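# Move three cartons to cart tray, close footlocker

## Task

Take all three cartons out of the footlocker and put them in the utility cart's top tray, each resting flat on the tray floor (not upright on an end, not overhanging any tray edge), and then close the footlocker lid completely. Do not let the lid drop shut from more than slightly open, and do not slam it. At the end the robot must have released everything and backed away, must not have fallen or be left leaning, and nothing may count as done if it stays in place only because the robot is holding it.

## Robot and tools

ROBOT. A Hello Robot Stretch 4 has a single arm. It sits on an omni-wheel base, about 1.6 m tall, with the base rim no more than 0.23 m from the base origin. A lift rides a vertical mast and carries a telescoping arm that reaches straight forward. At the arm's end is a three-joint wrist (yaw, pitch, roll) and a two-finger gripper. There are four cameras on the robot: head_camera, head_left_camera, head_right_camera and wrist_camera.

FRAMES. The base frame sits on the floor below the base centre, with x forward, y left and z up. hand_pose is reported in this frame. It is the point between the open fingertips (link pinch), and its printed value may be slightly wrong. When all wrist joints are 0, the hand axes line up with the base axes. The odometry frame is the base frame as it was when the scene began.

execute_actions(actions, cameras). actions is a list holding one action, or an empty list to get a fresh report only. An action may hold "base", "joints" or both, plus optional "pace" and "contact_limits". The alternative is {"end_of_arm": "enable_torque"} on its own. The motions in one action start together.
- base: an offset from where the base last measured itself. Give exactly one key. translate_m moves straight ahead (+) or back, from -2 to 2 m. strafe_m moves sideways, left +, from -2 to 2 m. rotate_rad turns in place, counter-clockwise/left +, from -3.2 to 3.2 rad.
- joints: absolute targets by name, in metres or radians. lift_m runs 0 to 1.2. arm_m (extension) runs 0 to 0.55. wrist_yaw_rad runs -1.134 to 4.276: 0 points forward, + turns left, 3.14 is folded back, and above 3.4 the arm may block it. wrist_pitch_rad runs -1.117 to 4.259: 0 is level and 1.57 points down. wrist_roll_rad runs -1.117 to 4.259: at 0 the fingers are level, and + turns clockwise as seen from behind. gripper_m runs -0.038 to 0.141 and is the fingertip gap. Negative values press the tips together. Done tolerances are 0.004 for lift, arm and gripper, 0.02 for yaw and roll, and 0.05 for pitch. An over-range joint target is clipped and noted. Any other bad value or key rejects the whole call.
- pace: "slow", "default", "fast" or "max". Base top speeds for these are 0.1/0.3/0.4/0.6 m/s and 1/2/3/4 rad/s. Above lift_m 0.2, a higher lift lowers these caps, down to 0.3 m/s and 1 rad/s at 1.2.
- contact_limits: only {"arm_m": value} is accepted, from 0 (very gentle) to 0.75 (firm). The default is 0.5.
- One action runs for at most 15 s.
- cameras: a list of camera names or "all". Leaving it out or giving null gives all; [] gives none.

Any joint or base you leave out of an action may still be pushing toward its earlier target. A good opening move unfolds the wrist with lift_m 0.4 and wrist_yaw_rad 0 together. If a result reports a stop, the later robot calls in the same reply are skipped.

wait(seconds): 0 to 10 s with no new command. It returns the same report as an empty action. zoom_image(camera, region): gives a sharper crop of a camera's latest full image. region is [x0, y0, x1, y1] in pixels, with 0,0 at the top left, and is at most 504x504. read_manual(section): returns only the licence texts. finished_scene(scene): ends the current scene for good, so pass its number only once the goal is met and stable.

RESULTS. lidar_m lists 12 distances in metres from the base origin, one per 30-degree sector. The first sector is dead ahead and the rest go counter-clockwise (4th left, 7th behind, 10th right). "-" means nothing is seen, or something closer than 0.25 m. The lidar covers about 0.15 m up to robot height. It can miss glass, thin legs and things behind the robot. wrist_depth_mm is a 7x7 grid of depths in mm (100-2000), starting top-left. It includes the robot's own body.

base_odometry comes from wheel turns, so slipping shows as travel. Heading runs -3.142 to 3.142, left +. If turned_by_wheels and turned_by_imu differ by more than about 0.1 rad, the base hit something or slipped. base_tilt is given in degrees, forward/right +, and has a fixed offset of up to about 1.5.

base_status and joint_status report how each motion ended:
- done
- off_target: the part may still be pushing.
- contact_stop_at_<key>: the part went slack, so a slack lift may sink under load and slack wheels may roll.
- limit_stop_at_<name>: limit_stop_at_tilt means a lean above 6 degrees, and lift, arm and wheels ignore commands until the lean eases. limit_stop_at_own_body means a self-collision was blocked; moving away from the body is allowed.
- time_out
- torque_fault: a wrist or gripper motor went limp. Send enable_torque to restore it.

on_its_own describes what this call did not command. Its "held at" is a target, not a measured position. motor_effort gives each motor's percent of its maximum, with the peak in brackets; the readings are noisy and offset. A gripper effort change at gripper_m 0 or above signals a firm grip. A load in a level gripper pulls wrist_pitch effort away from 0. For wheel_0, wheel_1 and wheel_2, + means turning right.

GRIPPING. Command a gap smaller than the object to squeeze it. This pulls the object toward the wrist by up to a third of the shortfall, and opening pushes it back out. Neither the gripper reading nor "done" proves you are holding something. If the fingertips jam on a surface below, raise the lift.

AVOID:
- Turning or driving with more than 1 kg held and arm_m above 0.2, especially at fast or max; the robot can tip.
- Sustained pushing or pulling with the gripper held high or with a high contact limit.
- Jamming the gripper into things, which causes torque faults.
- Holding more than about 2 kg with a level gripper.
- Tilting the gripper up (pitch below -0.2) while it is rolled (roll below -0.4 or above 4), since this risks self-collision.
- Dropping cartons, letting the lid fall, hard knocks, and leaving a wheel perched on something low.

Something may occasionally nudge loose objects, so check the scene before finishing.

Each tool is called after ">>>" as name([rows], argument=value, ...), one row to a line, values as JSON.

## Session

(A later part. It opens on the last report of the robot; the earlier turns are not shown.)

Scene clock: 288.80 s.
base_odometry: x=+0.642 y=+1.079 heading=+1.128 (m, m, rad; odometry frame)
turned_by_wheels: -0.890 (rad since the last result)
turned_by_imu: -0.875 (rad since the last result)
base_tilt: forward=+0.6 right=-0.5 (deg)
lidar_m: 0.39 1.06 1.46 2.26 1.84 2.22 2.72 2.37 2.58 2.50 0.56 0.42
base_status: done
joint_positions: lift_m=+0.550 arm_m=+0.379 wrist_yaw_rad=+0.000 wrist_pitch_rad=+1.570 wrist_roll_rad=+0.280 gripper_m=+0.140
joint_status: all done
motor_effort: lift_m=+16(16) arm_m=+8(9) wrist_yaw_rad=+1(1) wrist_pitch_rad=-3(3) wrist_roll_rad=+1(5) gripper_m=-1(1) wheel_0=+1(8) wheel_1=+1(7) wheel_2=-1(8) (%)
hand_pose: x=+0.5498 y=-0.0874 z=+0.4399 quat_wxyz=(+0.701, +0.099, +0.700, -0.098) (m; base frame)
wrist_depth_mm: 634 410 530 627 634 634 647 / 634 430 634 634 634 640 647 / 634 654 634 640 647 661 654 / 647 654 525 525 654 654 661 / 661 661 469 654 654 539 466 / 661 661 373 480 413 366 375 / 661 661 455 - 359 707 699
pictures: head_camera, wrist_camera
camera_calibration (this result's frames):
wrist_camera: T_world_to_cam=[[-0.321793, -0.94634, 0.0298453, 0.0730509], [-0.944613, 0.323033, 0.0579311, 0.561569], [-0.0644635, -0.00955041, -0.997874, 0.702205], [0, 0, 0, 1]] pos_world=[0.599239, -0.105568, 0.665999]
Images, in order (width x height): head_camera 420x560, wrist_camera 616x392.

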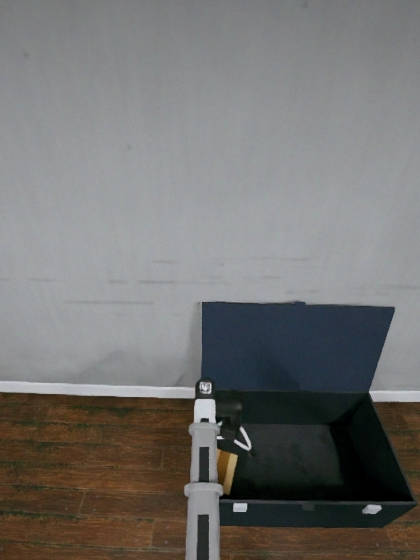

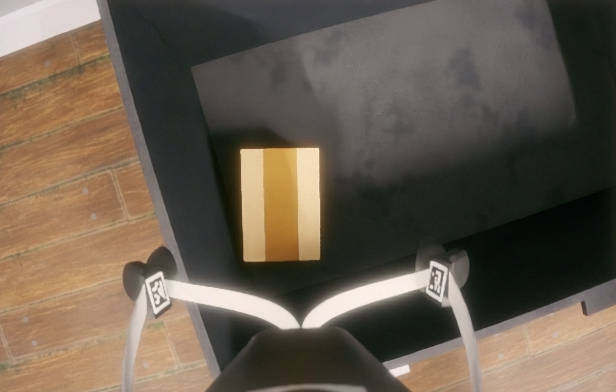

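>>> execute_actions([
  {"base":{"strafe_m":0.008},"joints":{"arm_m":0.418,"wrist_roll_rad":0.29,"lift_m":0.47,"gripper_m":0.125},"pace":"fast"},
], cameras=["wrist_camera"])

>>> execute_actions([
  {"joints":{"lift_m":0.3}},
], cameras=["wrist_camera"])

Scene clock: 298.30 s.
base_odometry: x=+0.635 y=+1.083 heading=+1.128 (m, m, rad; odometry frame)
turned_by_wheels: +0.000 (rad since the last result)
turned_by_imu: +0.000 (rad since the last result)
base_tilt: forward=+0.6 right=-0.4 (deg)
lidar_m: 0.37 1.05 1.47 2.25 1.89 2.17 2.74 2.39 2.59 2.49 0.55 0.39
base_status: done
joint_positions: lift_m=+0.470 arm_m=+0.417 wrist_yaw_rad=+0.000 wrist_pitch_rad=+1.570 wrist_roll_rad=+0.290 gripper_m=+0.125
joint_status: all done
motor_effort: lift_m=+15(15) arm_m=+8(11) wrist_yaw_rad=-1(1) wrist_pitch_rad=-3(4) wrist_roll_rad=+1(1) gripper_m=+2(3) wheel_0=-1(10) wheel_1=-1(9) wheel_2=+0(1) (%)
hand_pose: x=+0.5878 y=-0.0874 z=+0.3599 quat_wxyz=(+0.700, +0.102, +0.699, -0.102) (m; base frame)
wrist_depth_mm: 554 342 442 535 554 559 564 / 564 304 559 549 554 564 580 / 564 296 549 564 564 569 574 / 569 306 455 442 564 580 580 / 580 574 433 449 580 580 549 / 569 585 300 449 480 433 402 / 585 591 277 - 410 343 324
pictures: wrist_camera
camera_calibration (this result's frames):
wrist_camera: T_world_to_cam=[[-0.331287, -0.943057, 0.0298761, 0.0935121], [-0.941311, 0.332513, 0.0580458, 0.600914], [-0.0646747, -0.00889286, -0.997867, 0.625025], [0, 0, 0, 1]] pos_world=[0.637049, -0.106066, 0.586018]
Images, in order (width x height): wrist_camera 616x392.

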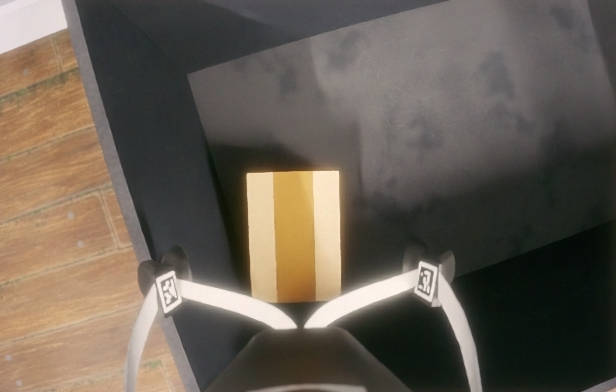

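Scene clock: 300.10 s.
base_odometry: x=+0.635 y=+1.083 heading=+1.128 (m, m, rad; odometry frame)
turned_by_wheels: +0.000 (rad since the last result)
turned_by_imu: +0.000 (rad since the last result)
base_tilt: forward=+0.6 right=-0.4 (deg)
lidar_m: 0.39 1.06 1.45 2.23 1.85 2.18 2.71 2.39 2.58 2.52 0.57 0.41
base_status: not commanded
joint_positions: lift_m=+0.300 arm_m=+0.417 wrist_yaw_rad=+0.000 wrist_pitch_rad=+1.570 wrist_roll_rad=+0.290 gripper_m=+0.125
joint_status: all done
motor_effort: lift_m=+15(14) arm_m=+8(8) wrist_yaw_rad=+0(0) wrist_pitch_rad=-4(3) wrist_roll_rad=+1(1) gripper_m=+1(0) wheel_0=-1(1) wheel_1=-1(1) wheel_2=+0(0) (%)
hand_pose: x=+0.5878 y=-0.0874 z=+0.1900 quat_wxyz=(+0.700, +0.102, +0.699, -0.102) (m; base frame)
wrist_depth_mm: 201 340 384 384 389 392 392 / 189 304 384 389 392 394 397 / 176 274 387 389 394 397 402 / 164 245 274 273 397 399 402 / 153 208 277 276 394 404 407 / 142 185 277 277 404 407 407 / 135 170 276 - 402 343 324
pictures: wrist_camera
camera_calibration (this result's frames):
wrist_camera: T_world_to_cam=[[-0.331323, -0.943044, 0.0298761, 0.0986123], [-0.941298, 0.332548, 0.0580459, 0.610777], [-0.0646751, -0.0088904, -0.997867, 0.455444], [0, 0, 0, 1]] pos_world=[0.637052, -0.106068, 0.416073]
Images, in order (width x height): wrist_camera 616x392.

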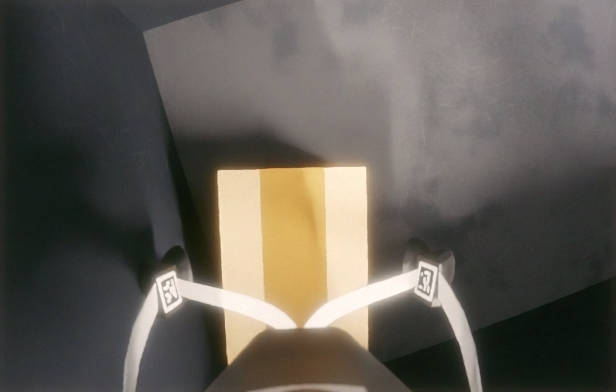

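>>> execute_actions([
  {"joints":{"lift_m":0.212}},
], cameras=[])

>>> execute_actions([
  {"joints":{"gripper_m":0.04}},
], cameras=["wrist_camera"])

>>> execute_actions([
  {"joints":{"lift_m":0.6}},
], cameras=["wrist_camera"])

>>> execute_actions([
  {"base":{"rotate_rad":0.948},"joints":{"arm_m":0.12,"wrist_roll_rad":0}},
], cameras=[])

>>> execute_actions([
  {"base":{"translate_m":-2.0},"pace":"max"},
], cameras=[])

>>> execute_actions([
  {"base":{"translate_m":-0.39},"joints":{"lift_m":1.13},"pace":"fast"},
], cameras=[])

>>> execute_actions([
  {"base":{"rotate_rad":2.367}},
], cameras=["wrist_camera","head_right_camera"])

Scene clock: 318.50 s.
base_odometry: x=+0.635 y=+1.083 heading=+1.128 (m, m, rad; odometry frame)
turned_by_wheels: +0.000 (rad since the last result)
turned_by_imu: +0.000 (rad since the last result)
base_tilt: forward=+0.5 right=-0.5 (deg)
lidar_m: 0.39 1.03 1.44 2.26 1.87 2.21 2.73 2.36 2.58 2.49 0.54 0.41
base_status: not commanded
joint_positions: lift_m=+0.212 arm_m=+0.417 wrist_yaw_rad=+0.000 wrist_pitch_rad=+1.570 wrist_roll_rad=+0.290 gripper_m=+0.125
joint_status: all done
motor_effort: lift_m=+13(14) arm_m=+8(8) wrist_yaw_rad=+2(1) wrist_pitch_rad=-4(4) wrist_roll_rad=+1(1) gripper_m=+0(0) wheel_0=-1(1) wheel_1=-1(1) wheel_2=+0(1) (%)
hand_pose: x=+0.5878 y=-0.0874 z=+0.1021 quat_wxyz=(+0.700, +0.102, +0.699, -0.102) (m; base frame)
wrist_depth_mm: 202 294 297 300 301 306 307 / 189 296 300 301 307 309 310 / 176 276 301 304 306 309 315 / 165 247 186 187 190 312 314 / 153 208 188 189 191 314 317 / 142 182 189 189 192 317 322 / 135 174 190 - 317 320 322
pictures: none
No camera images: the call's "cameras" was empty. Leave "cameras" out to get every camera's image.

Scene clock: 320.27 s.
base_odometry: x=+0.635 y=+1.083 heading=+1.128 (m, m, rad; odometry frame)
turned_by_wheels: +0.000 (rad since the last result)
turned_by_imu: +0.000 (rad since the last result)
base_tilt: forward=+0.7 right=-0.4 (deg)
lidar_m: 0.40 1.05 1.46 2.25 1.87 2.17 2.74 2.37 2.60 2.50 0.57 0.40
base_status: not commanded
joint_positions: lift_m=+0.212 arm_m=+0.417 wrist_yaw_rad=+0.000 wrist_pitch_rad=+1.570 wrist_roll_rad=+0.290 gripper_m=+0.041
joint_status: all done
motor_effort: lift_m=+16(16) arm_m=+7(8) wrist_yaw_rad=+0(2) wrist_pitch_rad=-2(1) wrist_roll_rad=+1(1) gripper_m=-33(34) wheel_0=-1(1) wheel_1=-1(1) wheel_2=+1(1) (%)
hand_pose: x=+0.5879 y=-0.0874 z=+0.1019 quat_wxyz=(+0.700, +0.102, +0.699, -0.102) (m; base frame)
wrist_depth_mm: 201 291 294 298 300 301 304 / 189 293 296 298 303 304 306 / 176 272 300 301 304 307 310 / 163 246 166 167 169 312 314 / 153 212 168 169 171 312 314 / 140 173 169 170 172 312 317 / 126 183 171 - 175 317 317
pictures: wrist_camera
camera_calibration (this result's frames):
wrist_camera: T_world_to_cam=[[-0.331484, -0.942991, 0.0297512, 0.101402], [-0.941267, 0.332698, 0.0576916, 0.61605], [-0.0643009, -0.00887995, -0.997891, 0.367311], [0, 0, 0, 1]] pos_world=[0.6371, -0.106076, 0.327979]
Images, in order (width x height): wrist_camera 616x392.

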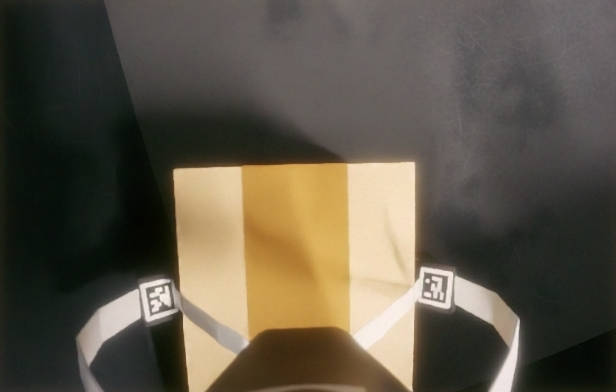

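Scene clock: 322.83 s.
base_odometry: x=+0.635 y=+1.083 heading=+1.128 (m, m, rad; odometry frame)
turned_by_wheels: +0.000 (rad since the last result)
turned_by_imu: +0.000 (rad since the last result)
base_tilt: forward=+0.6 right=-0.5 (deg)
lidar_m: 0.39 1.05 1.44 2.25 1.86 2.19 2.75 2.39 2.58 2.48 0.55 0.41
base_status: not commanded
joint_positions: lift_m=+0.600 arm_m=+0.417 wrist_yaw_rad=+0.000 wrist_pitch_rad=+1.570 wrist_roll_rad=+0.290 gripper_m=+0.041
joint_status: all done
motor_effort: lift_m=+22(23) arm_m=+8(8) wrist_yaw_rad=+1(0) wrist_pitch_rad=-2(2) wrist_roll_rad=+0(0) gripper_m=-32(32) wheel_0=-1(1) wheel_1=-1(1) wheel_2=+0(0) (%)
hand_pose: x=+0.5879 y=-0.0874 z=+0.4894 quat_wxyz=(+0.700, +0.102, +0.699, -0.102) (m; base frame)
wrist_depth_mm: 597 433 445 535 661 683 699 / 683 691 615 683 683 707 699 / 691 699 676 691 683 691 699 / 707 699 166 167 169 715 715 / 691 715 168 169 171 647 539 / 707 177 169 171 172 397 424 / 707 723 171 - 175 741 759
pictures: wrist_camera
camera_calibration (this result's frames):
wrist_camera: T_world_to_cam=[[-0.331484, -0.942991, 0.0297588, 0.0898685], [-0.941266, 0.332699, 0.0577132, 0.593681], [-0.0643237, -0.00887994, -0.99789, 0.75402], [0, 0, 0, 1]] pos_world=[0.637103, -0.106076, 0.715491]
Images, in order (width x height): wrist_camera 616x392.

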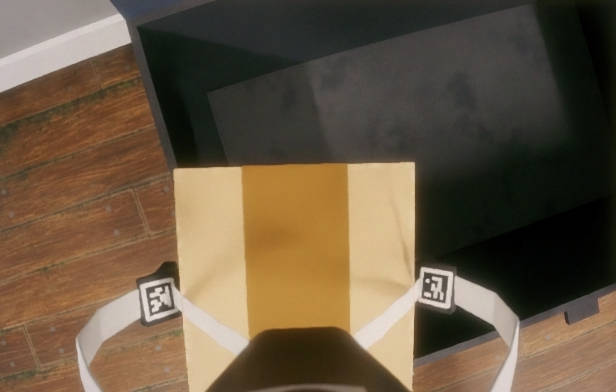

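Scene clock: 324.83 s.
base_odometry: x=+0.635 y=+1.083 heading=+2.076 (m, m, rad; odometry frame)
turned_by_wheels: +0.948 (rad since the last result)
turned_by_imu: +0.932 (rad since the last result)
base_tilt: forward=+0.6 right=-0.5 (deg)
lidar_m: 1.33 2.24 1.85 1.92 2.74 2.40 2.43 2.49 0.62 0.40 0.37 1.00
base_status: done
joint_positions: lift_m=+0.600 arm_m=+0.121 wrist_yaw_rad=+0.000 wrist_pitch_rad=+1.570 wrist_roll_rad=+0.000 gripper_m=+0.041
joint_status: all done
motor_effort: lift_m=+21(22) arm_m=-8(9) wrist_yaw_rad=+0(0) wrist_pitch_rad=-3(0) wrist_roll_rad=-1(5) gripper_m=-33(32) wheel_0=-1(9) wheel_1=-2(4) wheel_2=-2(8) (%)
hand_pose: x=+0.2925 y=-0.0874 z=+0.4894 quat_wxyz=(+0.707, +0.000, +0.707, +0.000) (m; base frame)
wrist_depth_mm: 683 683 699 707 707 715 723 / 683 699 699 715 715 723 723 / 707 699 707 715 723 732 597 / 699 699 167 167 169 603 445 / 699 715 168 168 171 477 732 / 715 177 169 170 172 402 715 / 707 512 171 - 174 741 452
pictures: none
No camera images: the call's "cameras" was empty. Leave "cameras" out to get every camera's image.

Scene clock: 330.50 s.
base_odometry: x=+1.602 y=-0.668 heading=+2.076 (m, m, rad; odometry frame)
turned_by_wheels: +0.000 (rad since the last result)
turned_by_imu: +0.008 (rad since the last result)
base_tilt: forward=+0.5 right=-0.6 (deg)
lidar_m: 2.07 3.10 2.50 1.69 0.65 0.67 0.88 0.83 0.86 1.13 2.11 1.76
base_status: done
joint_positions: lift_m=+0.600 arm_m=+0.121 wrist_yaw_rad=+0.000 wrist_pitch_rad=+1.570 wrist_roll_rad=+0.000 gripper_m=+0.041
joint_status: not commanded
motor_effort: lift_m=+21(21) arm_m=-8(7) wrist_yaw_rad=+0(0) wrist_pitch_rad=-3(3) wrist_roll_rad=-1(2) gripper_m=-33(33) wheel_0=+1(10) wheel_1=-2(6) wheel_2=-2(13) (%)
hand_pose: x=+0.2925 y=-0.0874 z=+0.4895 quat_wxyz=(+0.707, +0.000, +0.707, +0.000) (m; base frame)
wrist_depth_mm: 683 691 691 699 715 723 723 / 683 691 715 715 707 723 723 / 699 699 699 715 723 723 732 / 699 699 167 167 169 741 741 / 699 723 167 168 171 732 750 / 715 176 169 170 172 741 750 / 715 508 171 - 175 759 768
pictures: none
No camera images: the call's "cameras" was empty. Leave "cameras" out to get every camera's image.

Scene clock: 332.90 s.
base_odometry: x=+1.791 y=-1.009 heading=+2.075 (m, m, rad; odometry frame)
turned_by_wheels: +0.000 (rad since the last result)
turned_by_imu: +0.002 (rad since the last result)
base_tilt: forward=+0.5 right=-0.5 (deg)
lidar_m: 2.36 3.41 2.16 0.47 0.38 0.36 0.56 0.50 0.52 0.68 1.64 0.25
base_status: done
joint_positions: lift_m=+1.130 arm_m=+0.121 wrist_yaw_rad=+0.000 wrist_pitch_rad=+1.570 wrist_roll_rad=+0.000 gripper_m=+0.041
joint_status: all done
motor_effort: lift_m=+22(24) arm_m=-7(7) wrist_yaw_rad=+0(0) wrist_pitch_rad=-3(2) wrist_roll_rad=-1(1) gripper_m=-32(34) wheel_0=-1(8) wheel_1=-2(7) wheel_2=+0(14) (%)
hand_pose: x=+0.2925 y=-0.0874 z=+1.0194 quat_wxyz=(+0.707, +0.000, +0.707, +0.000) (m; base frame)
wrist_depth_mm: 1182 1182 1205 1229 1255 1255 1229 / 1205 1229 1255 1255 1229 1255 1281 / 1229 1281 1205 1229 1255 1281 1281 / 1229 1255 166 167 170 1281 1308 / 1205 1229 167 168 171 1281 1182 / 1098 177 169 170 172 1025 1042 / 1078 1098 170 - 175 1078 891
pictures: none
No camera images: the call's "cameras" was empty. Leave "cameras" out to get every camera's image.

Scene clock: 336.13 s.
base_odometry: x=+1.791 y=-1.009 heading=-1.841 (m, m, rad; odometry frame)
turned_by_wheels: +2.366 (rad since the last result)
turned_by_imu: +2.327 (rad since the last result)
base_tilt: forward=+0.5 right=-0.5 (deg)
lidar_m: 0.32 0.63 0.49 0.50 0.58 0.96 2.33 2.13 4.26 3.15 0.58 0.26
base_status: done
joint_positions: lift_m=+1.130 arm_m=+0.121 wrist_yaw_rad=+0.000 wrist_pitch_rad=+1.570 wrist_roll_rad=+0.000 gripper_m=+0.041
joint_status: not commanded
motor_effort: lift_m=+22(22) arm_m=-7(7) wrist_yaw_rad=+0(0) wrist_pitch_rad=-3(3) wrist_roll_rad=-1(1) gripper_m=-33(34) wheel_0=-2(7) wheel_1=-1(7) wheel_2=-3(5) (%)
hand_pose: x=+0.2925 y=-0.0874 z=+1.0194 quat_wxyz=(+0.707, +0.000, +0.707, +0.000) (m; base frame)
wrist_depth_mm: 707 976 436 442 445 452 433 / 732 1078 439 445 449 445 459 / 778 1138 442 449 750 778 1255 / 798 1229 166 167 169 1255 1281 / 842 1205 168 168 171 1308 1308 / 866 177 169 170 172 1308 1281 / 842 1229 171 - 175 1336 1336
pictures: head_right_camera, wrist_camera
camera_calibration (this result's frames):
wrist_camera: T_world_to_cam=[[-0.0483636, -0.998377, 0.0300833, -0.111814], [-0.99708, 0.0500391, 0.0576915, 0.276683], [-0.0591032, -0.0272052, -0.997881, 1.2608], [0, 0, 0, 1]] pos_world=[0.344985, -0.0911767, 1.24553]
Images, in order (width x height): head_right_camera 420x672, wrist_camera 616x392.

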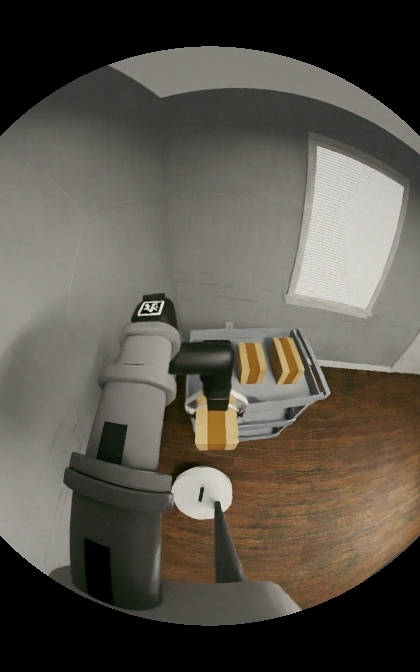

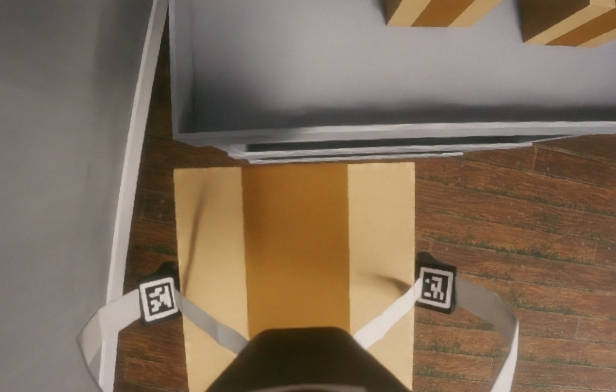

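>>> execute_actions([
  {"base":{"strafe_m":0.008},"joints":{"arm_m":0.46},"pace":"fast"},
], cameras=[])

>>> execute_actions([
  {"joints":{"lift_m":0.993}},
], cameras=["wrist_camera"])

>>> execute_actions([
  {"joints":{"gripper_m":0.13,"lift_m":0.989}},
], cameras=[])

>>> execute_actions([
  {"joints":{"lift_m":1.1},"pace":"fast"},
], cameras=["wrist_camera"])

>>> execute_actions([
  {"base":{"rotate_rad":-2.371},"joints":{"arm_m":0.1,"gripper_m":0.08},"pace":"max"},
], cameras=[])

>>> execute_actions([
  {"base":{"translate_m":2.0},"joints":{"lift_m":0.702,"wrist_pitch_rad":0.3},"pace":"max"},
], cameras=[])

>>> execute_actions([
  {"base":{"rotate_rad":-0.96},"joints":{"arm_m":0.5}},
], cameras=["wrist_camera","head_camera"])

Scene clock: 357.47 s.
base_odometry: x=+1.799 y=-1.011 heading=-1.841 (m, m, rad; odometry frame)
turned_by_wheels: +0.000 (rad since the last result)
turned_by_imu: +0.000 (rad since the last result)
base_tilt: forward=+0.7 right=-0.4 (deg)
lidar_m: 0.38 0.63 0.50 0.48 0.57 0.92 2.33 2.16 4.26 3.12 0.58 0.41
base_status: done
joint_positions: lift_m=+1.130 arm_m=+0.459 wrist_yaw_rad=+0.000 wrist_pitch_rad=+1.569 wrist_roll_rad=+0.000 gripper_m=+0.041
joint_status: all done
motor_effort: lift_m=+21(21) arm_m=+8(8) wrist_yaw_rad=+0(0) wrist_pitch_rad=-2(1) wrist_roll_rad=-1(1) gripper_m=-33(33) wheel_0=+2(9) wheel_1=-3(10) wheel_2=+0(1) (%)
hand_pose: x=+0.6300 y=-0.0874 z=+1.0194 quat_wxyz=(+0.708, +0.000, +0.707, +0.000) (m; base frame)
wrist_depth_mm: 621 891 404 433 436 436 418 / 634 931 439 442 445 445 452 / 668 991 442 445 449 459 455 / 707 1060 166 167 169 338 402 / 723 1042 168 169 171 340 402 / 741 177 169 169 172 343 427 / 715 1205 171 - 174 473 480
pictures: none
No camera images: the call's "cameras" was empty. Leave "cameras" out to get every camera's image.

Scene clock: 359.10 s.
base_odometry: x=+1.799 y=-1.011 heading=-1.841 (m, m, rad; odometry frame)
turned_by_wheels: +0.000 (rad since the last result)
turned_by_imu: +0.000 (rad since the last result)
base_tilt: forward=+0.6 right=-0.5 (deg)
lidar_m: 0.38 0.62 0.49 0.50 0.59 0.95 2.33 2.14 4.26 3.12 0.56 0.39
base_status: not commanded
joint_positions: lift_m=+0.993 arm_m=+0.459 wrist_yaw_rad=+0.000 wrist_pitch_rad=+1.570 wrist_roll_rad=+0.000 gripper_m=+0.041
joint_status: all done
motor_effort: lift_m=+16(19) arm_m=+8(8) wrist_yaw_rad=+0(0) wrist_pitch_rad=-2(2) wrist_roll_rad=-1(0) gripper_m=-32(34) wheel_0=+2(2) wheel_1=-3(3) wheel_2=+0(0) (%)
hand_pose: x=+0.6300 y=-0.0874 z=+0.8828 quat_wxyz=(+0.708, +0.000, +0.707, +0.000) (m; base frame)
wrist_depth_mm: 615 301 303 306 307 312 315 / 634 303 306 309 310 314 317 / 661 303 307 310 314 319 317 / 699 297 166 167 169 243 200 / 732 294 167 169 171 245 202 / 741 177 170 170 173 201 203 / 715 301 171 - 174 245 -
pictures: wrist_camera
camera_calibration (this result's frames):
wrist_camera: T_world_to_cam=[[-0.0479874, -0.998395, 0.0300762, -0.0916177], [-0.997107, 0.0496589, 0.0575408, 0.621129], [-0.058942, -0.027228, -0.99789, 1.14436], [0, 0, 0, 1]] pos_world=[0.682387, -0.0911566, 1.10896]
Images, in order (width x height): wrist_camera 616x392.

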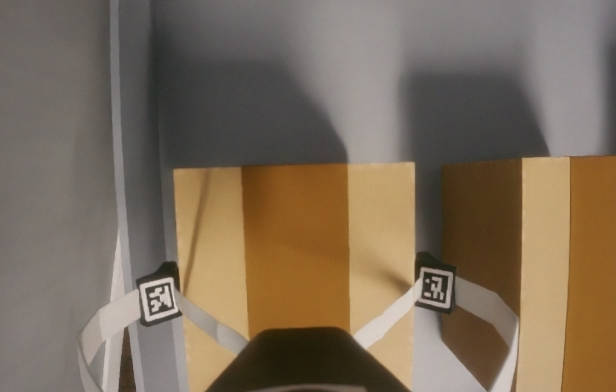

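Scene clock: 360.93 s.
base_odometry: x=+1.799 y=-1.011 heading=-1.841 (m, m, rad; odometry frame)
turned_by_wheels: +0.000 (rad since the last result)
turned_by_imu: +0.000 (rad since the last result)
base_tilt: forward=+0.6 right=-0.5 (deg)
lidar_m: 0.36 0.62 0.49 0.47 0.58 0.94 2.35 2.13 4.27 3.10 0.56 0.41
base_status: not commanded
joint_positions: lift_m=+0.989 arm_m=+0.459 wrist_yaw_rad=+0.000 wrist_pitch_rad=+1.570 wrist_roll_rad=+0.000 gripper_m=+0.130
joint_status: all done
motor_effort: lift_m=+16(16) arm_m=+8(8) wrist_yaw_rad=+0(1) wrist_pitch_rad=-4(2) wrist_roll_rad=+0(1) gripper_m=-1(34) wheel_0=+2(2) wheel_1=-3(2) wheel_2=+0(0) (%)
hand_pose: x=+0.6298 y=-0.0874 z=+0.8788 quat_wxyz=(+0.707, +0.000, +0.707, +0.000) (m; base frame)
wrist_depth_mm: 603 297 301 304 307 309 314 / 634 298 303 306 307 309 314 / 661 301 303 310 310 314 315 / 691 297 189 191 193 244 197 / 723 267 191 193 194 228 198 / 750 282 192 192 196 229 200 / 768 301 194 - 320 229 -
pictures: none
No camera images: the call's "cameras" was empty. Leave "cameras" out to get every camera's image.

Scene clock: 362.17 s.
base_odometry: x=+1.799 y=-1.011 heading=-1.841 (m, m, rad; odometry frame)
turned_by_wheels: +0.000 (rad since the last result)
turned_by_imu: +0.000 (rad since the last result)
base_tilt: forward=+0.5 right=-0.4 (deg)
lidar_m: 0.37 0.63 0.52 0.50 0.59 0.98 2.33 2.16 4.26 3.14 0.57 0.40
base_status: not commanded
joint_positions: lift_m=+1.100 arm_m=+0.459 wrist_yaw_rad=+0.000 wrist_pitch_rad=+1.570 wrist_roll_rad=+0.000 gripper_m=+0.130
joint_status: all done
motor_effort: lift_m=+20(21) arm_m=+7(8) wrist_yaw_rad=+0(0) wrist_pitch_rad=-4(4) wrist_roll_rad=+0(1) gripper_m=+0(0) wheel_0=+2(2) wheel_1=-3(3) wheel_2=+0(0) (%)
hand_pose: x=+0.6298 y=-0.0874 z=+0.9895 quat_wxyz=(+0.707, +0.000, +0.707, +0.000) (m; base frame)
wrist_depth_mm: 615 809 379 394 402 404 418 / 640 891 413 413 418 424 424 / 661 931 415 418 424 424 427 / 691 991 366 303 415 309 309 / 723 1025 362 304 421 310 315 / 750 991 306 306 343 314 353 / 788 1138 424 - 436 436 442
pictures: wrist_camera
camera_calibration (this result's frames):
wrist_camera: T_world_to_cam=[[-0.0480525, -0.998391, 0.0301005, -0.0948154], [-0.997074, 0.0497391, 0.0580426, 0.614339], [-0.0594464, -0.0272233, -0.99786, 1.25109], [0, 0, 0, 1]] pos_world=[0.682358, -0.0911608, 1.2156]
Images, in order (width x height): wrist_camera 616x392.

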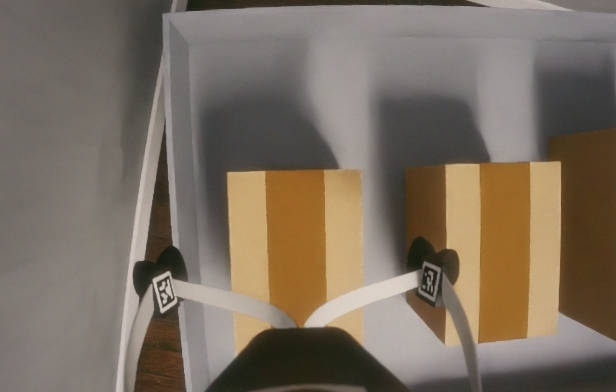

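Scene clock: 365.27 s.
base_odometry: x=+1.799 y=-1.011 heading=+2.071 (m, m, rad; odometry frame)
turned_by_wheels: -2.370 (rad since the last result)
turned_by_imu: -2.331 (rad since the last result)
base_tilt: forward=+0.5 right=-0.4 (deg)
lidar_m: 2.32 3.42 2.17 0.45 0.36 0.37 0.53 0.49 0.51 0.68 1.57 2.18
base_status: done
joint_positions: lift_m=+1.100 arm_m=+0.101 wrist_yaw_rad=+0.000 wrist_pitch_rad=+1.570 wrist_roll_rad=+0.000 gripper_m=+0.080
joint_status: all done
motor_effort: lift_m=+19(20) arm_m=-7(7) wrist_yaw_rad=+1(1) wrist_pitch_rad=-3(4) wrist_roll_rad=+0(1) gripper_m=-3(4) wheel_0=+1(5) wheel_1=+3(7) wheel_2=+2(5) (%)
hand_pose: x=+0.2725 y=-0.0874 z=+0.9897 quat_wxyz=(+0.707, +0.000, +0.707, +0.000) (m; base frame)
wrist_depth_mm: 1160 1205 1182 1182 1205 1205 1229 / 1182 1160 1205 1205 1229 1255 1205 / 1182 1182 1229 1229 1255 1229 1255 / 1182 1205 1205 1205 1255 1255 1255 / 1205 1205 1025 1042 1255 1281 1182 / 1078 1205 1025 1008 1281 1160 991 / 1060 1060 1255 - 1205 976 842
pictures: none
No camera images: the call's "cameras" was empty. Leave "cameras" out to get every camera's image.

Scene clock: 372.83 s.
base_odometry: x=+0.839 y=+0.743 heading=+2.071 (m, m, rad; odometry frame)
turned_by_wheels: +0.000 (rad since the last result)
turned_by_imu: -0.009 (rad since the last result)
base_tilt: forward=+0.4 right=-0.3 (deg)
lidar_m: 1.59 2.58 2.02 2.39 2.51 1.99 2.14 2.17 1.88 0.65 0.55 0.60
base_status: done
joint_positions: lift_m=+0.702 arm_m=+0.101 wrist_yaw_rad=+0.000 wrist_pitch_rad=+0.302 wrist_roll_rad=+0.000 gripper_m=+0.080
joint_status: all done
motor_effort: lift_m=+16(17) arm_m=-7(7) wrist_yaw_rad=+1(2) wrist_pitch_rad=-11(13) wrist_roll_rad=+0(0) gripper_m=-2(2) wheel_0=+0(7) wheel_1=+2(7) wheel_2=+0(11) (%)
hand_pose: x=+0.5475 y=-0.0875 z=+0.7945 quat_wxyz=(+0.989, +0.000, +0.151, +0.000) (m; base frame)
wrist_depth_mm: 1756 - - 1464 1118 891 759 / 1863 - - 1576 1138 917 788 / 1921 - - 1576 1182 960 831 / - - - 1661 1281 1008 854 / 1921 1863 1921 1708 1229 1042 878 / 1464 1464 1336 1430 1281 1025 904 / 1205 1160 1255 - 1205 1042 931
pictures: none
No camera images: the call's "cameras" was empty. Leave "cameras" out to get every camera's image.

Scene clock: 375.13 s.
base_odometry: x=+0.839 y=+0.743 heading=+1.112 (m, m, rad; odometry frame)
turned_by_wheels: -0.960 (rad since the last result)
turned_by_imu: -0.944 (rad since the last result)
base_tilt: forward=+0.4 right=-0.4 (deg)
lidar_m: 0.58 0.61 1.74 2.57 2.05 2.64 2.51 2.02 2.24 2.15 1.71 0.63
base_status: done
joint_positions: lift_m=+0.702 arm_m=+0.499 wrist_yaw_rad=+0.000 wrist_pitch_rad=+0.302 wrist_roll_rad=+0.000 gripper_m=+0.080
joint_status: all done
motor_effort: lift_m=+16(16) arm_m=+8(9) wrist_yaw_rad=+1(1) wrist_pitch_rad=-9(10) wrist_roll_rad=-1(1) gripper_m=-2(3) wheel_0=+0(7) wheel_1=+1(8) wheel_2=-1(9) (%)
hand_pose: x=+0.9450 y=-0.0874 z=+0.7945 quat_wxyz=(+0.989, +0.000, +0.150, +0.000) (m; base frame)
wrist_depth_mm: 421 424 430 433 436 439 442 / 439 442 452 455 455 462 466 / 462 473 473 480 480 484 488 / 449 449 449 459 455 459 462 / 449 455 455 455 459 462 508 / 455 459 466 466 469 473 530 / 466 466 473 - 480 484 492
pictures: head_camera, wrist_camera
camera_calibration (this result's frames):
wrist_camera: T_world_to_cam=[[-0.0431144, -0.998382, -0.0370865, -0.0250836], [-0.3526, 0.0499381, -0.934441, 1.11949], [0.93478, -0.0272111, -0.354183, -0.375696], [0, 0, 0, 1]] pos_world=[0.744845, -0.0911713, 0.912103]
Images, in order (width x height): head_camera 420x560, wrist_camera 616x392.

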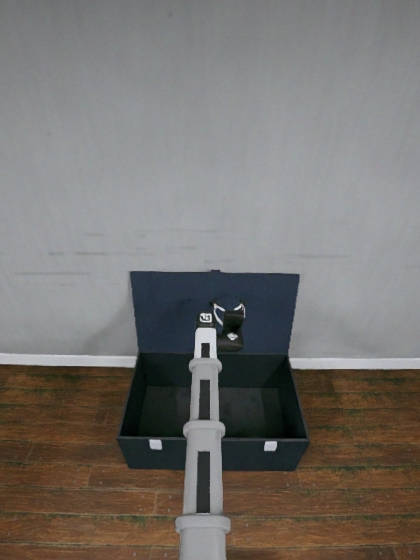

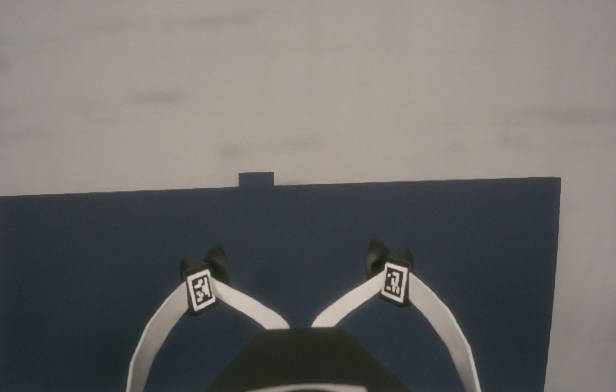

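>>> execute_actions([
  {"base":{"rotate_rad":0.035},"pace":"slow"},
], cameras=[])

>>> execute_actions([
  {"base":{"translate_m":0.1},"pace":"slow"},
])

Scene clock: 398.70 s.
base_odometry: x=+0.839 y=+0.743 heading=+1.146 (m, m, rad; odometry frame)
turned_by_wheels: +0.035 (rad since the last result)
turned_by_imu: +0.034 (rad since the last result)
base_tilt: forward=+0.5 right=-0.4 (deg)
lidar_m: 0.59 0.62 1.80 2.57 2.01 2.61 2.51 2.02 2.25 2.17 1.67 0.61
base_status: done
joint_positions: lift_m=+0.702 arm_m=+0.499 wrist_yaw_rad=+0.000 wrist_pitch_rad=+0.302 wrist_roll_rad=+0.000 gripper_m=+0.080
joint_status: not commanded
motor_effort: lift_m=+16(16) arm_m=+8(8) wrist_yaw_rad=+1(0) wrist_pitch_rad=-9(9) wrist_roll_rad=-1(0) gripper_m=-4(3) wheel_0=-1(3) wheel_1=-2(5) wheel_2=-1(4) (%)
hand_pose: x=+0.9450 y=-0.0874 z=+0.7945 quat_wxyz=(+0.989, +0.000, +0.150, +0.000) (m; base frame)
wrist_depth_mm: 427 427 430 433 427 427 427 / 445 449 452 452 449 452 452 / 469 473 477 473 477 477 473 / 455 455 459 452 449 452 449 / 459 455 455 459 452 455 452 / 469 466 462 459 466 459 462 / 469 480 473 - 469 473 469
pictures: none
No camera images: the call's "cameras" was empty. Leave "cameras" out to get every camera's image.

Scene clock: 401.00 s.
base_odometry: x=+0.880 y=+0.834 heading=+1.146 (m, m, rad; odometry frame)
turned_by_wheels: +0.000 (rad since the last result)
turned_by_imu: +0.000 (rad since the last result)
base_tilt: forward=+0.5 right=-0.3 (deg)
lidar_m: 0.49 0.54 1.70 2.56 2.06 2.68 2.64 2.10 2.24 2.15 1.56 0.53
base_status: done
joint_positions: lift_m=+0.702 arm_m=+0.499 wrist_yaw_rad=+0.000 wrist_pitch_rad=+0.302 wrist_roll_rad=+0.000 gripper_m=+0.080
joint_status: not commanded
motor_effort: lift_m=+16(16) arm_m=+7(7) wrist_yaw_rad=+0(1) wrist_pitch_rad=-9(9) wrist_roll_rad=-1(0) gripper_m=-2(3) wheel_0=+2(6) wheel_1=+4(2) wheel_2=-3(7) (%)
hand_pose: x=+0.9450 y=-0.0874 z=+0.7945 quat_wxyz=(+0.989, +0.000, +0.150, +0.000) (m; base frame)
wrist_depth_mm: 332 334 338 338 340 338 336 / 349 351 355 353 355 355 357 / 373 373 373 373 375 375 373 / 392 394 392 389 392 389 394 / 362 359 355 357 355 353 357 / 366 364 362 362 362 362 362 / 373 368 370 - 368 368 368
pictures: head_camera, head_left_camera, head_right_camera, wrist_camera
camera_calibration (this result's frames):
wrist_camera: T_world_to_cam=[[-0.0431145, -0.998382, -0.0370867, -0.0250832], [-0.3526, 0.0499383, -0.934441, 1.11949], [0.93478, -0.0272112, -0.354183, -0.3757], [0, 0, 0, 1]] pos_world=[0.744849, -0.0911714, 0.912103]
Images, in order (width x height): head_camera 420x560, head_left_camera 420x672, head_right_camera 420x672, wrist_camera 616x392.

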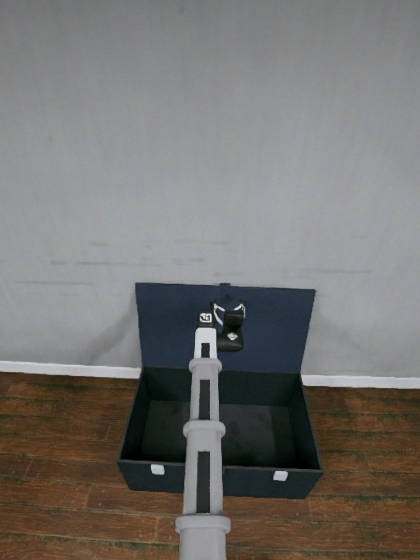

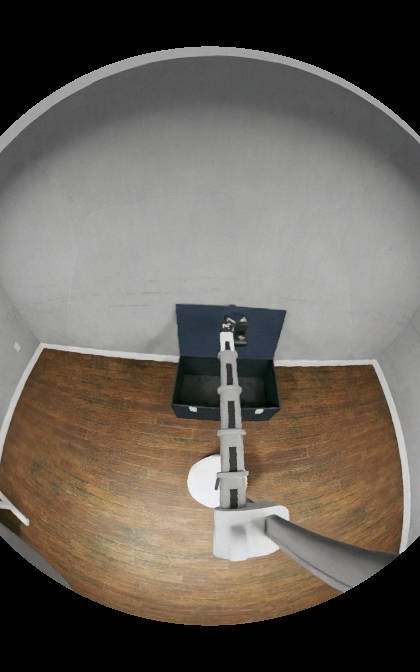

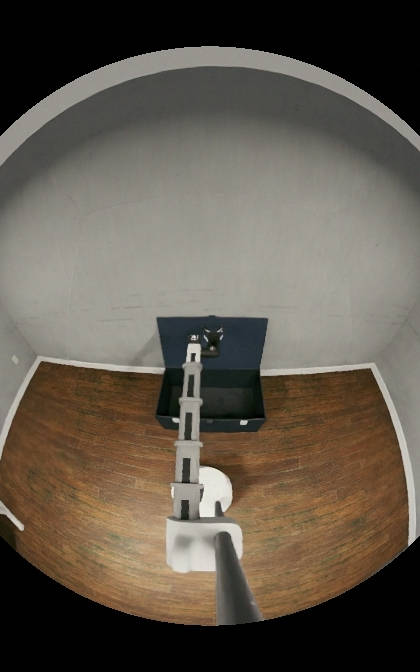

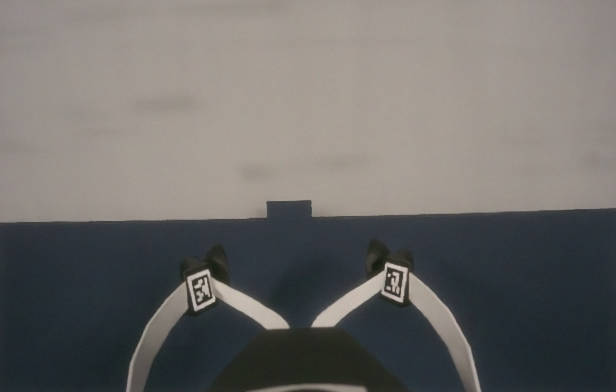

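>>> execute_actions([
  {"base":{"strafe_m":0.005}},
], cameras=[])

>>> execute_actions([
  {"base":{"translate_m":0.1},"pace":"slow"},
], cameras=["wrist_camera"])

Scene clock: 407.93 s.
base_odometry: x=+0.875 y=+0.836 heading=+1.146 (m, m, rad; odometry frame)
turned_by_wheels: +0.000 (rad since the last result)
turned_by_imu: +0.000 (rad since the last result)
base_tilt: forward=+0.5 right=-0.5 (deg)
lidar_m: 0.49 0.51 1.68 2.58 2.04 2.71 2.63 2.10 2.23 2.15 1.52 0.52
base_status: done
joint_positions: lift_m=+0.702 arm_m=+0.499 wrist_yaw_rad=+0.000 wrist_pitch_rad=+0.302 wrist_roll_rad=+0.000 gripper_m=+0.080
joint_status: not commanded
motor_effort: lift_m=+16(16) arm_m=+8(8) wrist_yaw_rad=+1(1) wrist_pitch_rad=-9(9) wrist_roll_rad=+0(1) gripper_m=-2(3) wheel_0=+0(9) wheel_1=-3(9) wheel_2=+0(2) (%)
hand_pose: x=+0.9450 y=-0.0874 z=+0.7945 quat_wxyz=(+0.989, +0.000, +0.150, +0.000) (m; base frame)
wrist_depth_mm: 336 334 338 338 340 338 338 / 351 351 353 355 353 353 353 / 370 375 373 373 373 375 373 / 392 394 392 389 389 392 392 / 359 359 355 357 357 357 357 / 368 364 362 362 364 362 364 / 370 370 368 - 368 368 370
pictures: none
No camera images: the call's "cameras" was empty. Leave "cameras" out to get every camera's image.

Scene clock: 410.23 s.
base_odometry: x=+0.916 y=+0.927 heading=+1.146 (m, m, rad; odometry frame)
turned_by_wheels: +0.000 (rad since the last result)
turned_by_imu: +0.000 (rad since the last result)
base_tilt: forward=+0.6 right=-0.4 (deg)
lidar_m: 0.40 0.41 1.48 2.57 2.12 2.71 2.73 2.18 2.26 2.18 0.55 0.41
base_status: done
joint_positions: lift_m=+0.702 arm_m=+0.499 wrist_yaw_rad=+0.000 wrist_pitch_rad=+0.302 wrist_roll_rad=+0.000 gripper_m=+0.080
joint_status: not commanded
motor_effort: lift_m=+16(16) arm_m=+8(8) wrist_yaw_rad=+0(1) wrist_pitch_rad=-9(9) wrist_roll_rad=+0(0) gripper_m=-2(3) wheel_0=+3(2) wheel_1=+4(7) wheel_2=-2(8) (%)
hand_pose: x=+0.9450 y=-0.0874 z=+0.7945 quat_wxyz=(+0.989, +0.000, +0.150, +0.000) (m; base frame)
wrist_depth_mm: 245 246 247 247 246 246 247 / 254 257 258 258 260 258 258 / 270 271 272 274 273 273 272 / 287 287 287 287 289 289 289 / 301 301 297 298 298 303 301 / 264 262 259 260 263 260 260 / 270 268 267 - 266 266 266
pictures: wrist_camera
camera_calibration (this result's frames):
wrist_camera: T_world_to_cam=[[-0.0431144, -0.998382, -0.0370866, -0.0250831], [-0.3526, 0.0499382, -0.934441, 1.11949], [0.93478, -0.027211, -0.354183, -0.375704], [0, 0, 0, 1]] pos_world=[0.744853, -0.0911713, 0.912103]
Images, in order (width x height): wrist_camera 616x392.

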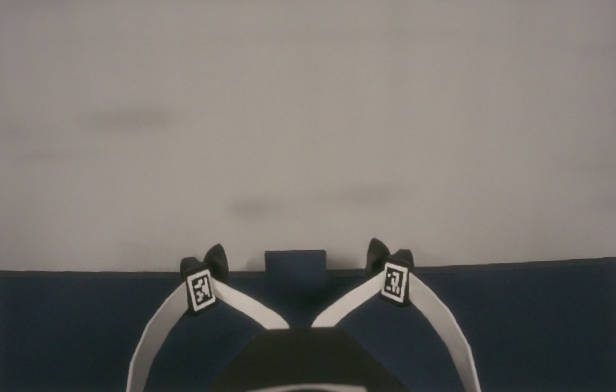

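>>> execute_actions([
  {"joints":{"arm_m":0.523,"lift_m":0.699},"pace":"slow"},
], cameras=["wrist_camera"])

>>> execute_actions([
  {"joints":{"gripper_m":-0.015}},
], cameras=["wrist_camera"])

Scene clock: 417.27 s.
base_odometry: x=+0.916 y=+0.927 heading=+1.146 (m, m, rad; odometry frame)
turned_by_wheels: +0.000 (rad since the last result)
turned_by_imu: +0.000 (rad since the last result)
base_tilt: forward=+0.5 right=-0.5 (deg)
lidar_m: 0.40 0.41 1.49 2.57 2.13 2.76 2.74 2.20 2.26 2.15 0.54 0.41
base_status: not commanded
joint_positions: lift_m=+0.699 arm_m=+0.522 wrist_yaw_rad=+0.000 wrist_pitch_rad=+0.302 wrist_roll_rad=+0.000 gripper_m=+0.080
joint_status: all done
motor_effort: lift_m=+15(16) arm_m=+8(8) wrist_yaw_rad=+0(1) wrist_pitch_rad=-9(9) wrist_roll_rad=+0(0) gripper_m=-2(2) wheel_0=+3(3) wheel_1=+4(3) wheel_2=-2(2) (%)
hand_pose: x=+0.9680 y=-0.0874 z=+0.7917 quat_wxyz=(+0.989, +0.000, +0.150, +0.000) (m; base frame)
wrist_depth_mm: 224 225 224 225 225 224 226 / 234 235 236 237 236 236 236 / 248 249 249 249 249 249 250 / 262 263 263 265 264 265 265 / 278 278 276 277 273 279 283 / 241 240 239 237 238 238 237 / 245 243 241 - 242 242 242
pictures: wrist_camera
camera_calibration (this result's frames):
wrist_camera: T_world_to_cam=[[-0.0431145, -0.998382, -0.0370864, -0.0241999], [-0.3526, 0.0499381, -0.934441, 1.12491], [0.93478, -0.0272113, -0.354183, -0.398166], [0, 0, 0, 1]] pos_world=[0.767799, -0.0911714, 0.909244]
Images, in order (width x height): wrist_camera 616x392.

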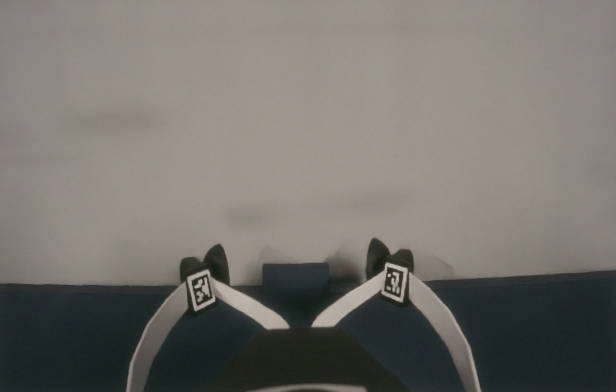

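Scene clock: 418.97 s.
base_odometry: x=+0.916 y=+0.927 heading=+1.147 (m, m, rad; odometry frame)
turned_by_wheels: +0.000 (rad since the last result)
turned_by_imu: +0.000 (rad since the last result)
base_tilt: forward=+0.5 right=-0.3 (deg)
lidar_m: 0.40 0.41 1.51 2.58 2.14 2.74 2.75 2.16 2.26 2.15 0.57 0.42
base_status: not commanded
joint_positions: lift_m=+0.699 arm_m=+0.522 wrist_yaw_rad=+0.002 wrist_pitch_rad=+0.302 wrist_roll_rad=+0.000 gripper_m=-0.014
joint_status: all done
motor_effort: lift_m=+15(15) arm_m=+8(8) wrist_yaw_rad=-5(4) wrist_pitch_rad=-9(9) wrist_roll_rad=-1(0) gripper_m=-31(29) wheel_0=+3(3) wheel_1=+4(4) wheel_2=-2(2) (%)
hand_pose: x=+0.9682 y=-0.0870 z=+0.7917 quat_wxyz=(+0.989, +0.000, +0.150, +0.001) (m; base frame)
wrist_depth_mm: 223 224 225 225 225 226 225 / 234 236 236 236 236 236 236 / 248 248 249 249 249 250 248 / 263 263 263 263 264 264 265 / 278 278 274 276 276 279 281 / 231 230 183 225 187 226 228 / 234 233 233 - 231 231 231
pictures: wrist_camera
camera_calibration (this result's frames):
wrist_camera: T_world_to_cam=[[-0.0415943, -0.998446, -0.0370867, -0.0252493], [-0.352676, 0.0494014, -0.934441, 1.12499], [0.934821, -0.0257878, -0.354183, -0.398271], [0, 0, 0, 1]] pos_world=[0.768019, -0.0910566, 0.90924]
Images, in order (width x height): wrist_camera 616x392.

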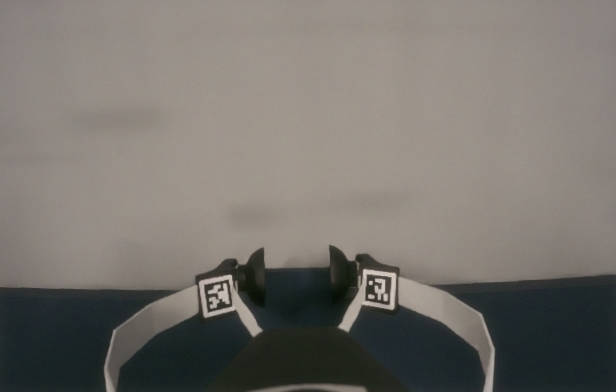

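>>> execute_actions([
  {"base":{"translate_m":-0.05},"joints":{"lift_m":0.710},"pace":"slow"},
], cameras=[])

>>> execute_actions([
  {"base":{"translate_m":-0.09},"pace":"slow"},
], cameras=["wrist_camera"])

>>> execute_actions([
  {"base":{"translate_m":-0.048},"joints":{"lift_m":0.704},"pace":"slow"},
], cameras=["wrist_camera"])

Scene clock: 429.17 s.
base_odometry: x=+0.896 y=+0.882 heading=+1.147 (m, m, rad; odometry frame)
turned_by_wheels: +0.000 (rad since the last result)
turned_by_imu: +0.000 (rad since the last result)
base_tilt: forward=+0.6 right=-0.4 (deg)
lidar_m: 0.44 0.47 1.56 2.56 2.11 2.75 2.67 2.15 2.23 2.19 0.67 0.47
base_status: done
joint_positions: lift_m=+0.710 arm_m=+0.522 wrist_yaw_rad=+0.003 wrist_pitch_rad=+0.304 wrist_roll_rad=+0.000 gripper_m=-0.014
joint_status: all done
motor_effort: lift_m=+22(25) arm_m=+7(7) wrist_yaw_rad=-7(7) wrist_pitch_rad=-16(35) wrist_roll_rad=-1(0) gripper_m=-30(30) wheel_0=+1(4) wheel_1=-1(2) wheel_2=+5(8) (%)
hand_pose: x=+0.9681 y=-0.0867 z=+0.8014 quat_wxyz=(+0.988, +0.000, +0.152, +0.001) (m; base frame)
wrist_depth_mm: 270 270 270 271 271 270 271 / 282 282 283 285 285 283 283 / 297 300 301 300 301 301 298 / 317 317 315 317 317 317 315 / 336 338 332 332 332 334 338 / 236 233 185 228 186 229 230 / 242 241 239 - 238 238 239
pictures: none
No camera images: the call's "cameras" was empty. Leave "cameras" out to get every camera's image.

Scene clock: 431.33 s.
base_odometry: x=+0.859 y=+0.800 heading=+1.148 (m, m, rad; odometry frame)
turned_by_wheels: +0.001 (rad since the last result)
turned_by_imu: +0.001 (rad since the last result)
base_tilt: forward=+0.5 right=-0.6 (deg)
lidar_m: 0.53 0.58 1.72 2.57 2.10 2.67 2.59 2.06 2.23 2.16 1.58 0.54
base_status: done
joint_positions: lift_m=+0.710 arm_m=+0.522 wrist_yaw_rad=+0.004 wrist_pitch_rad=+0.302 wrist_roll_rad=+0.000 gripper_m=-0.014
joint_status: not commanded
motor_effort: lift_m=+21(22) arm_m=+7(7) wrist_yaw_rad=-12(11) wrist_pitch_rad=-10(16) wrist_roll_rad=+0(0) gripper_m=-30(31) wheel_0=+2(3) wheel_1=+0(5) wheel_2=+6(10) (%)
hand_pose: x=+0.9684 y=-0.0862 z=+0.8021 quat_wxyz=(+0.989, +0.000, +0.151, +0.002) (m; base frame)
wrist_depth_mm: 353 353 353 353 353 349 351 / 368 373 368 370 368 368 368 / 392 389 392 392 392 392 389 / 415 415 413 410 413 410 413 / 445 442 430 433 433 442 433 / 243 234 183 231 186 233 236 / 259 257 253 - 253 255 255
pictures: wrist_camera
camera_calibration (this result's frames):
wrist_camera: T_world_to_cam=[[-0.0388411, -0.998557, -0.0370744, -0.0267773], [-0.353063, 0.0484235, -0.934345, 1.13498], [0.934793, -0.0232014, -0.354435, -0.394329], [0, 0, 0, 1]] pos_world=[0.768297, -0.0908475, 0.91971]
Images, in order (width x height): wrist_camera 616x392.

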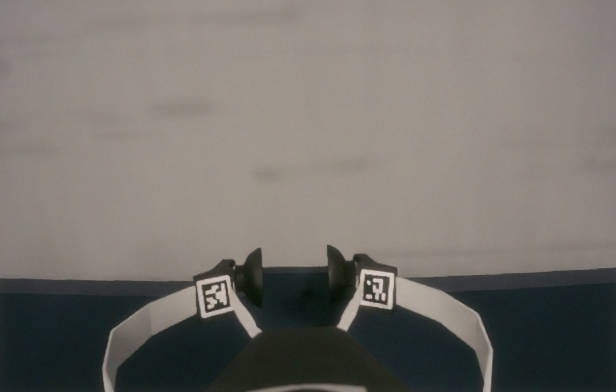

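Scene clock: 433.00 s.
base_odometry: x=+0.839 y=+0.756 heading=+1.148 (m, m, rad; odometry frame)
turned_by_wheels: +0.001 (rad since the last result)
turned_by_imu: +0.001 (rad since the last result)
base_tilt: forward=+0.6 right=-0.4 (deg)
lidar_m: 0.56 0.63 1.81 2.55 2.01 2.63 2.55 2.05 2.24 2.16 1.66 0.59
base_status: done
joint_positions: lift_m=+0.704 arm_m=+0.522 wrist_yaw_rad=+0.005 wrist_pitch_rad=+0.303 wrist_roll_rad=+0.000 gripper_m=-0.014
joint_status: all done
motor_effort: lift_m=+15(20) arm_m=+7(7) wrist_yaw_rad=-13(13) wrist_pitch_rad=-12(13) wrist_roll_rad=+0(1) gripper_m=-30(30) wheel_0=+4(5) wheel_1=+1(5) wheel_2=+8(10) (%)
hand_pose: x=+0.9684 y=-0.0861 z=+0.7964 quat_wxyz=(+0.989, +0.000, +0.151, +0.002) (m; base frame)
wrist_depth_mm: 397 399 397 397 394 392 397 / 415 415 418 418 418 415 410 / 436 436 436 439 442 439 436 / 466 462 466 469 466 466 459 / 496 492 484 484 484 488 488 / 243 236 184 234 185 235 240 / 272 266 265 - 265 265 267
pictures: wrist_camera
camera_calibration (this result's frames):
wrist_camera: T_world_to_cam=[[-0.0385209, -0.998571, -0.0370379, -0.0272356], [-0.353866, 0.0482954, -0.934048, 1.13013], [0.934502, -0.0228739, -0.355221, -0.39539], [0, 0, 0, 1]] pos_world=[0.768358, -0.0908207, 0.914134]
Images, in order (width x height): wrist_camera 616x392.

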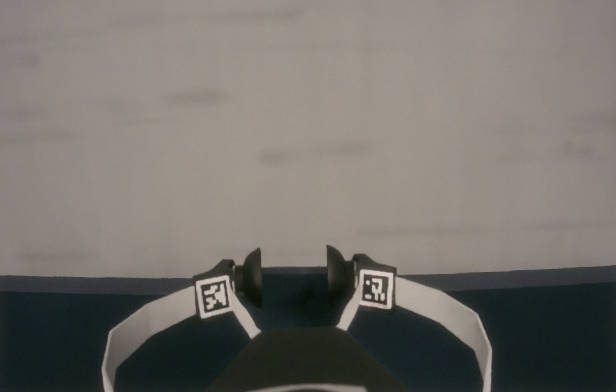

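>>> execute_actions([
  {"base":{"strafe_m":0.005},"joints":{"lift_m":0.691,"arm_m":0.473},"pace":"slow"},
], cameras=[])

>>> execute_actions([
  {"joints":{"lift_m":0.672,"arm_m":0.428},"pace":"slow"},
], cameras=[])

>>> execute_actions([
  {"joints":{"lift_m":0.645,"arm_m":0.385},"pace":"slow"},
], cameras=["wrist_camera"])

Scene clock: 440.53 s.
base_odometry: x=+0.835 y=+0.758 heading=+1.149 (m, m, rad; odometry frame)
turned_by_wheels: +0.000 (rad since the last result)
turned_by_imu: +0.000 (rad since the last result)
base_tilt: forward=+0.5 right=-0.5 (deg)
lidar_m: 0.59 0.63 1.79 2.56 2.00 2.63 2.56 2.01 2.25 2.17 1.66 0.62
base_status: done
joint_positions: lift_m=+0.691 arm_m=+0.474 wrist_yaw_rad=+0.002 wrist_pitch_rad=+0.301 wrist_roll_rad=+0.000 gripper_m=-0.014
joint_status: all done
motor_effort: lift_m=+14(15) arm_m=-7(8) wrist_yaw_rad=-5(13) wrist_pitch_rad=-8(21) wrist_roll_rad=-1(1) gripper_m=-29(29) wheel_0=-2(2) wheel_1=+4(12) wheel_2=+2(6) (%)
hand_pose: x=+0.9209 y=-0.0869 z=+0.7838 quat_wxyz=(+0.989, +0.000, +0.150, +0.001) (m; base frame)
wrist_depth_mm: 439 442 442 439 439 439 442 / 459 466 462 466 459 462 459 / 488 484 488 488 488 488 488 / 517 517 512 508 512 517 512 / 539 549 535 539 539 539 544 / 248 238 188 236 185 238 249 / 289 281 279 - 282 285 287
pictures: none
No camera images: the call's "cameras" was empty. Leave "cameras" out to get every camera's image.

Scene clock: 442.17 s.
base_odometry: x=+0.835 y=+0.758 heading=+1.149 (m, m, rad; odometry frame)
turned_by_wheels: +0.000 (rad since the last result)
turned_by_imu: +0.000 (rad since the last result)
base_tilt: forward=+0.5 right=-0.4 (deg)
lidar_m: 0.57 0.60 1.80 2.55 2.00 2.61 2.54 2.02 2.24 2.17 1.65 0.61
base_status: not commanded
joint_positions: lift_m=+0.672 arm_m=+0.429 wrist_yaw_rad=+0.003 wrist_pitch_rad=+0.298 wrist_roll_rad=+0.000 gripper_m=-0.014
joint_status: all done
motor_effort: lift_m=+13(13) arm_m=-7(9) wrist_yaw_rad=-7(8) wrist_pitch_rad=+1(34) wrist_roll_rad=+0(0) gripper_m=-28(29) wheel_0=+0(2) wheel_1=+4(4) wheel_2=+3(3) (%)
hand_pose: x=+0.8761 y=-0.0866 z=+0.7658 quat_wxyz=(+0.989, +0.000, +0.149, +0.001) (m; base frame)
wrist_depth_mm: 484 480 484 480 480 480 477 / 500 508 504 504 508 500 500 / 539 530 530 535 530 530 525 / 564 559 569 559 564 559 559 / 591 585 585 585 591 585 574 / 254 239 182 240 185 242 256 / 312 301 300 - 300 307 312
pictures: none
No camera images: the call's "cameras" was empty. Leave "cameras" out to get every camera's image.

Scene clock: 443.77 s.
base_odometry: x=+0.834 y=+0.758 heading=+1.149 (m, m, rad; odometry frame)
turned_by_wheels: +0.000 (rad since the last result)
turned_by_imu: +0.000 (rad since the last result)
base_tilt: forward=+0.5 right=-0.4 (deg)
lidar_m: 0.58 0.64 1.78 2.55 2.04 2.62 2.54 2.03 2.24 2.15 1.63 0.60
base_status: not commanded
joint_positions: lift_m=+0.646 arm_m=+0.386 wrist_yaw_rad=+0.003 wrist_pitch_rad=+0.292 wrist_roll_rad=+0.000 gripper_m=-0.014
joint_status: all done
motor_effort: lift_m=+10(12) arm_m=-5(4) wrist_yaw_rad=-7(8) wrist_pitch_rad=+20(53) wrist_roll_rad=+0(0) gripper_m=-27(29) wheel_0=+2(2) wheel_1=+4(3) wheel_2=+2(3) (%)
hand_pose: x=+0.8334 y=-0.0867 z=+0.7408 quat_wxyz=(+0.989, +0.000, +0.145, +0.001) (m; base frame)
wrist_depth_mm: 521 521 521 525 521 517 517 / 549 554 539 549 549 544 539 / 574 580 574 574 574 574 569 / 603 609 609 609 609 597 603 / 640 634 634 634 634 627 627 / 265 237 199 243 185 248 266 / 347 334 327 - 330 338 347
pictures: wrist_camera
camera_calibration (this result's frames):
wrist_camera: T_world_to_cam=[[-0.0399802, -0.998505, -0.0372779, -0.0336255], [-0.343313, 0.0487636, -0.937954, 1.02466], [0.93837, -0.0247017, -0.344749, -0.300164], [0, 0, 0, 1]] pos_world=[0.6321, -0.0909561, 0.856352]
Images, in order (width x height): wrist_camera 616x392.

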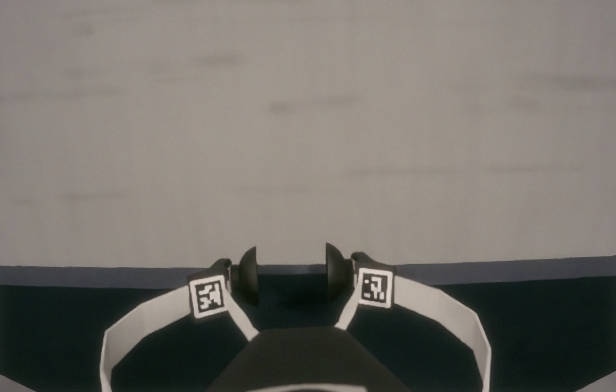

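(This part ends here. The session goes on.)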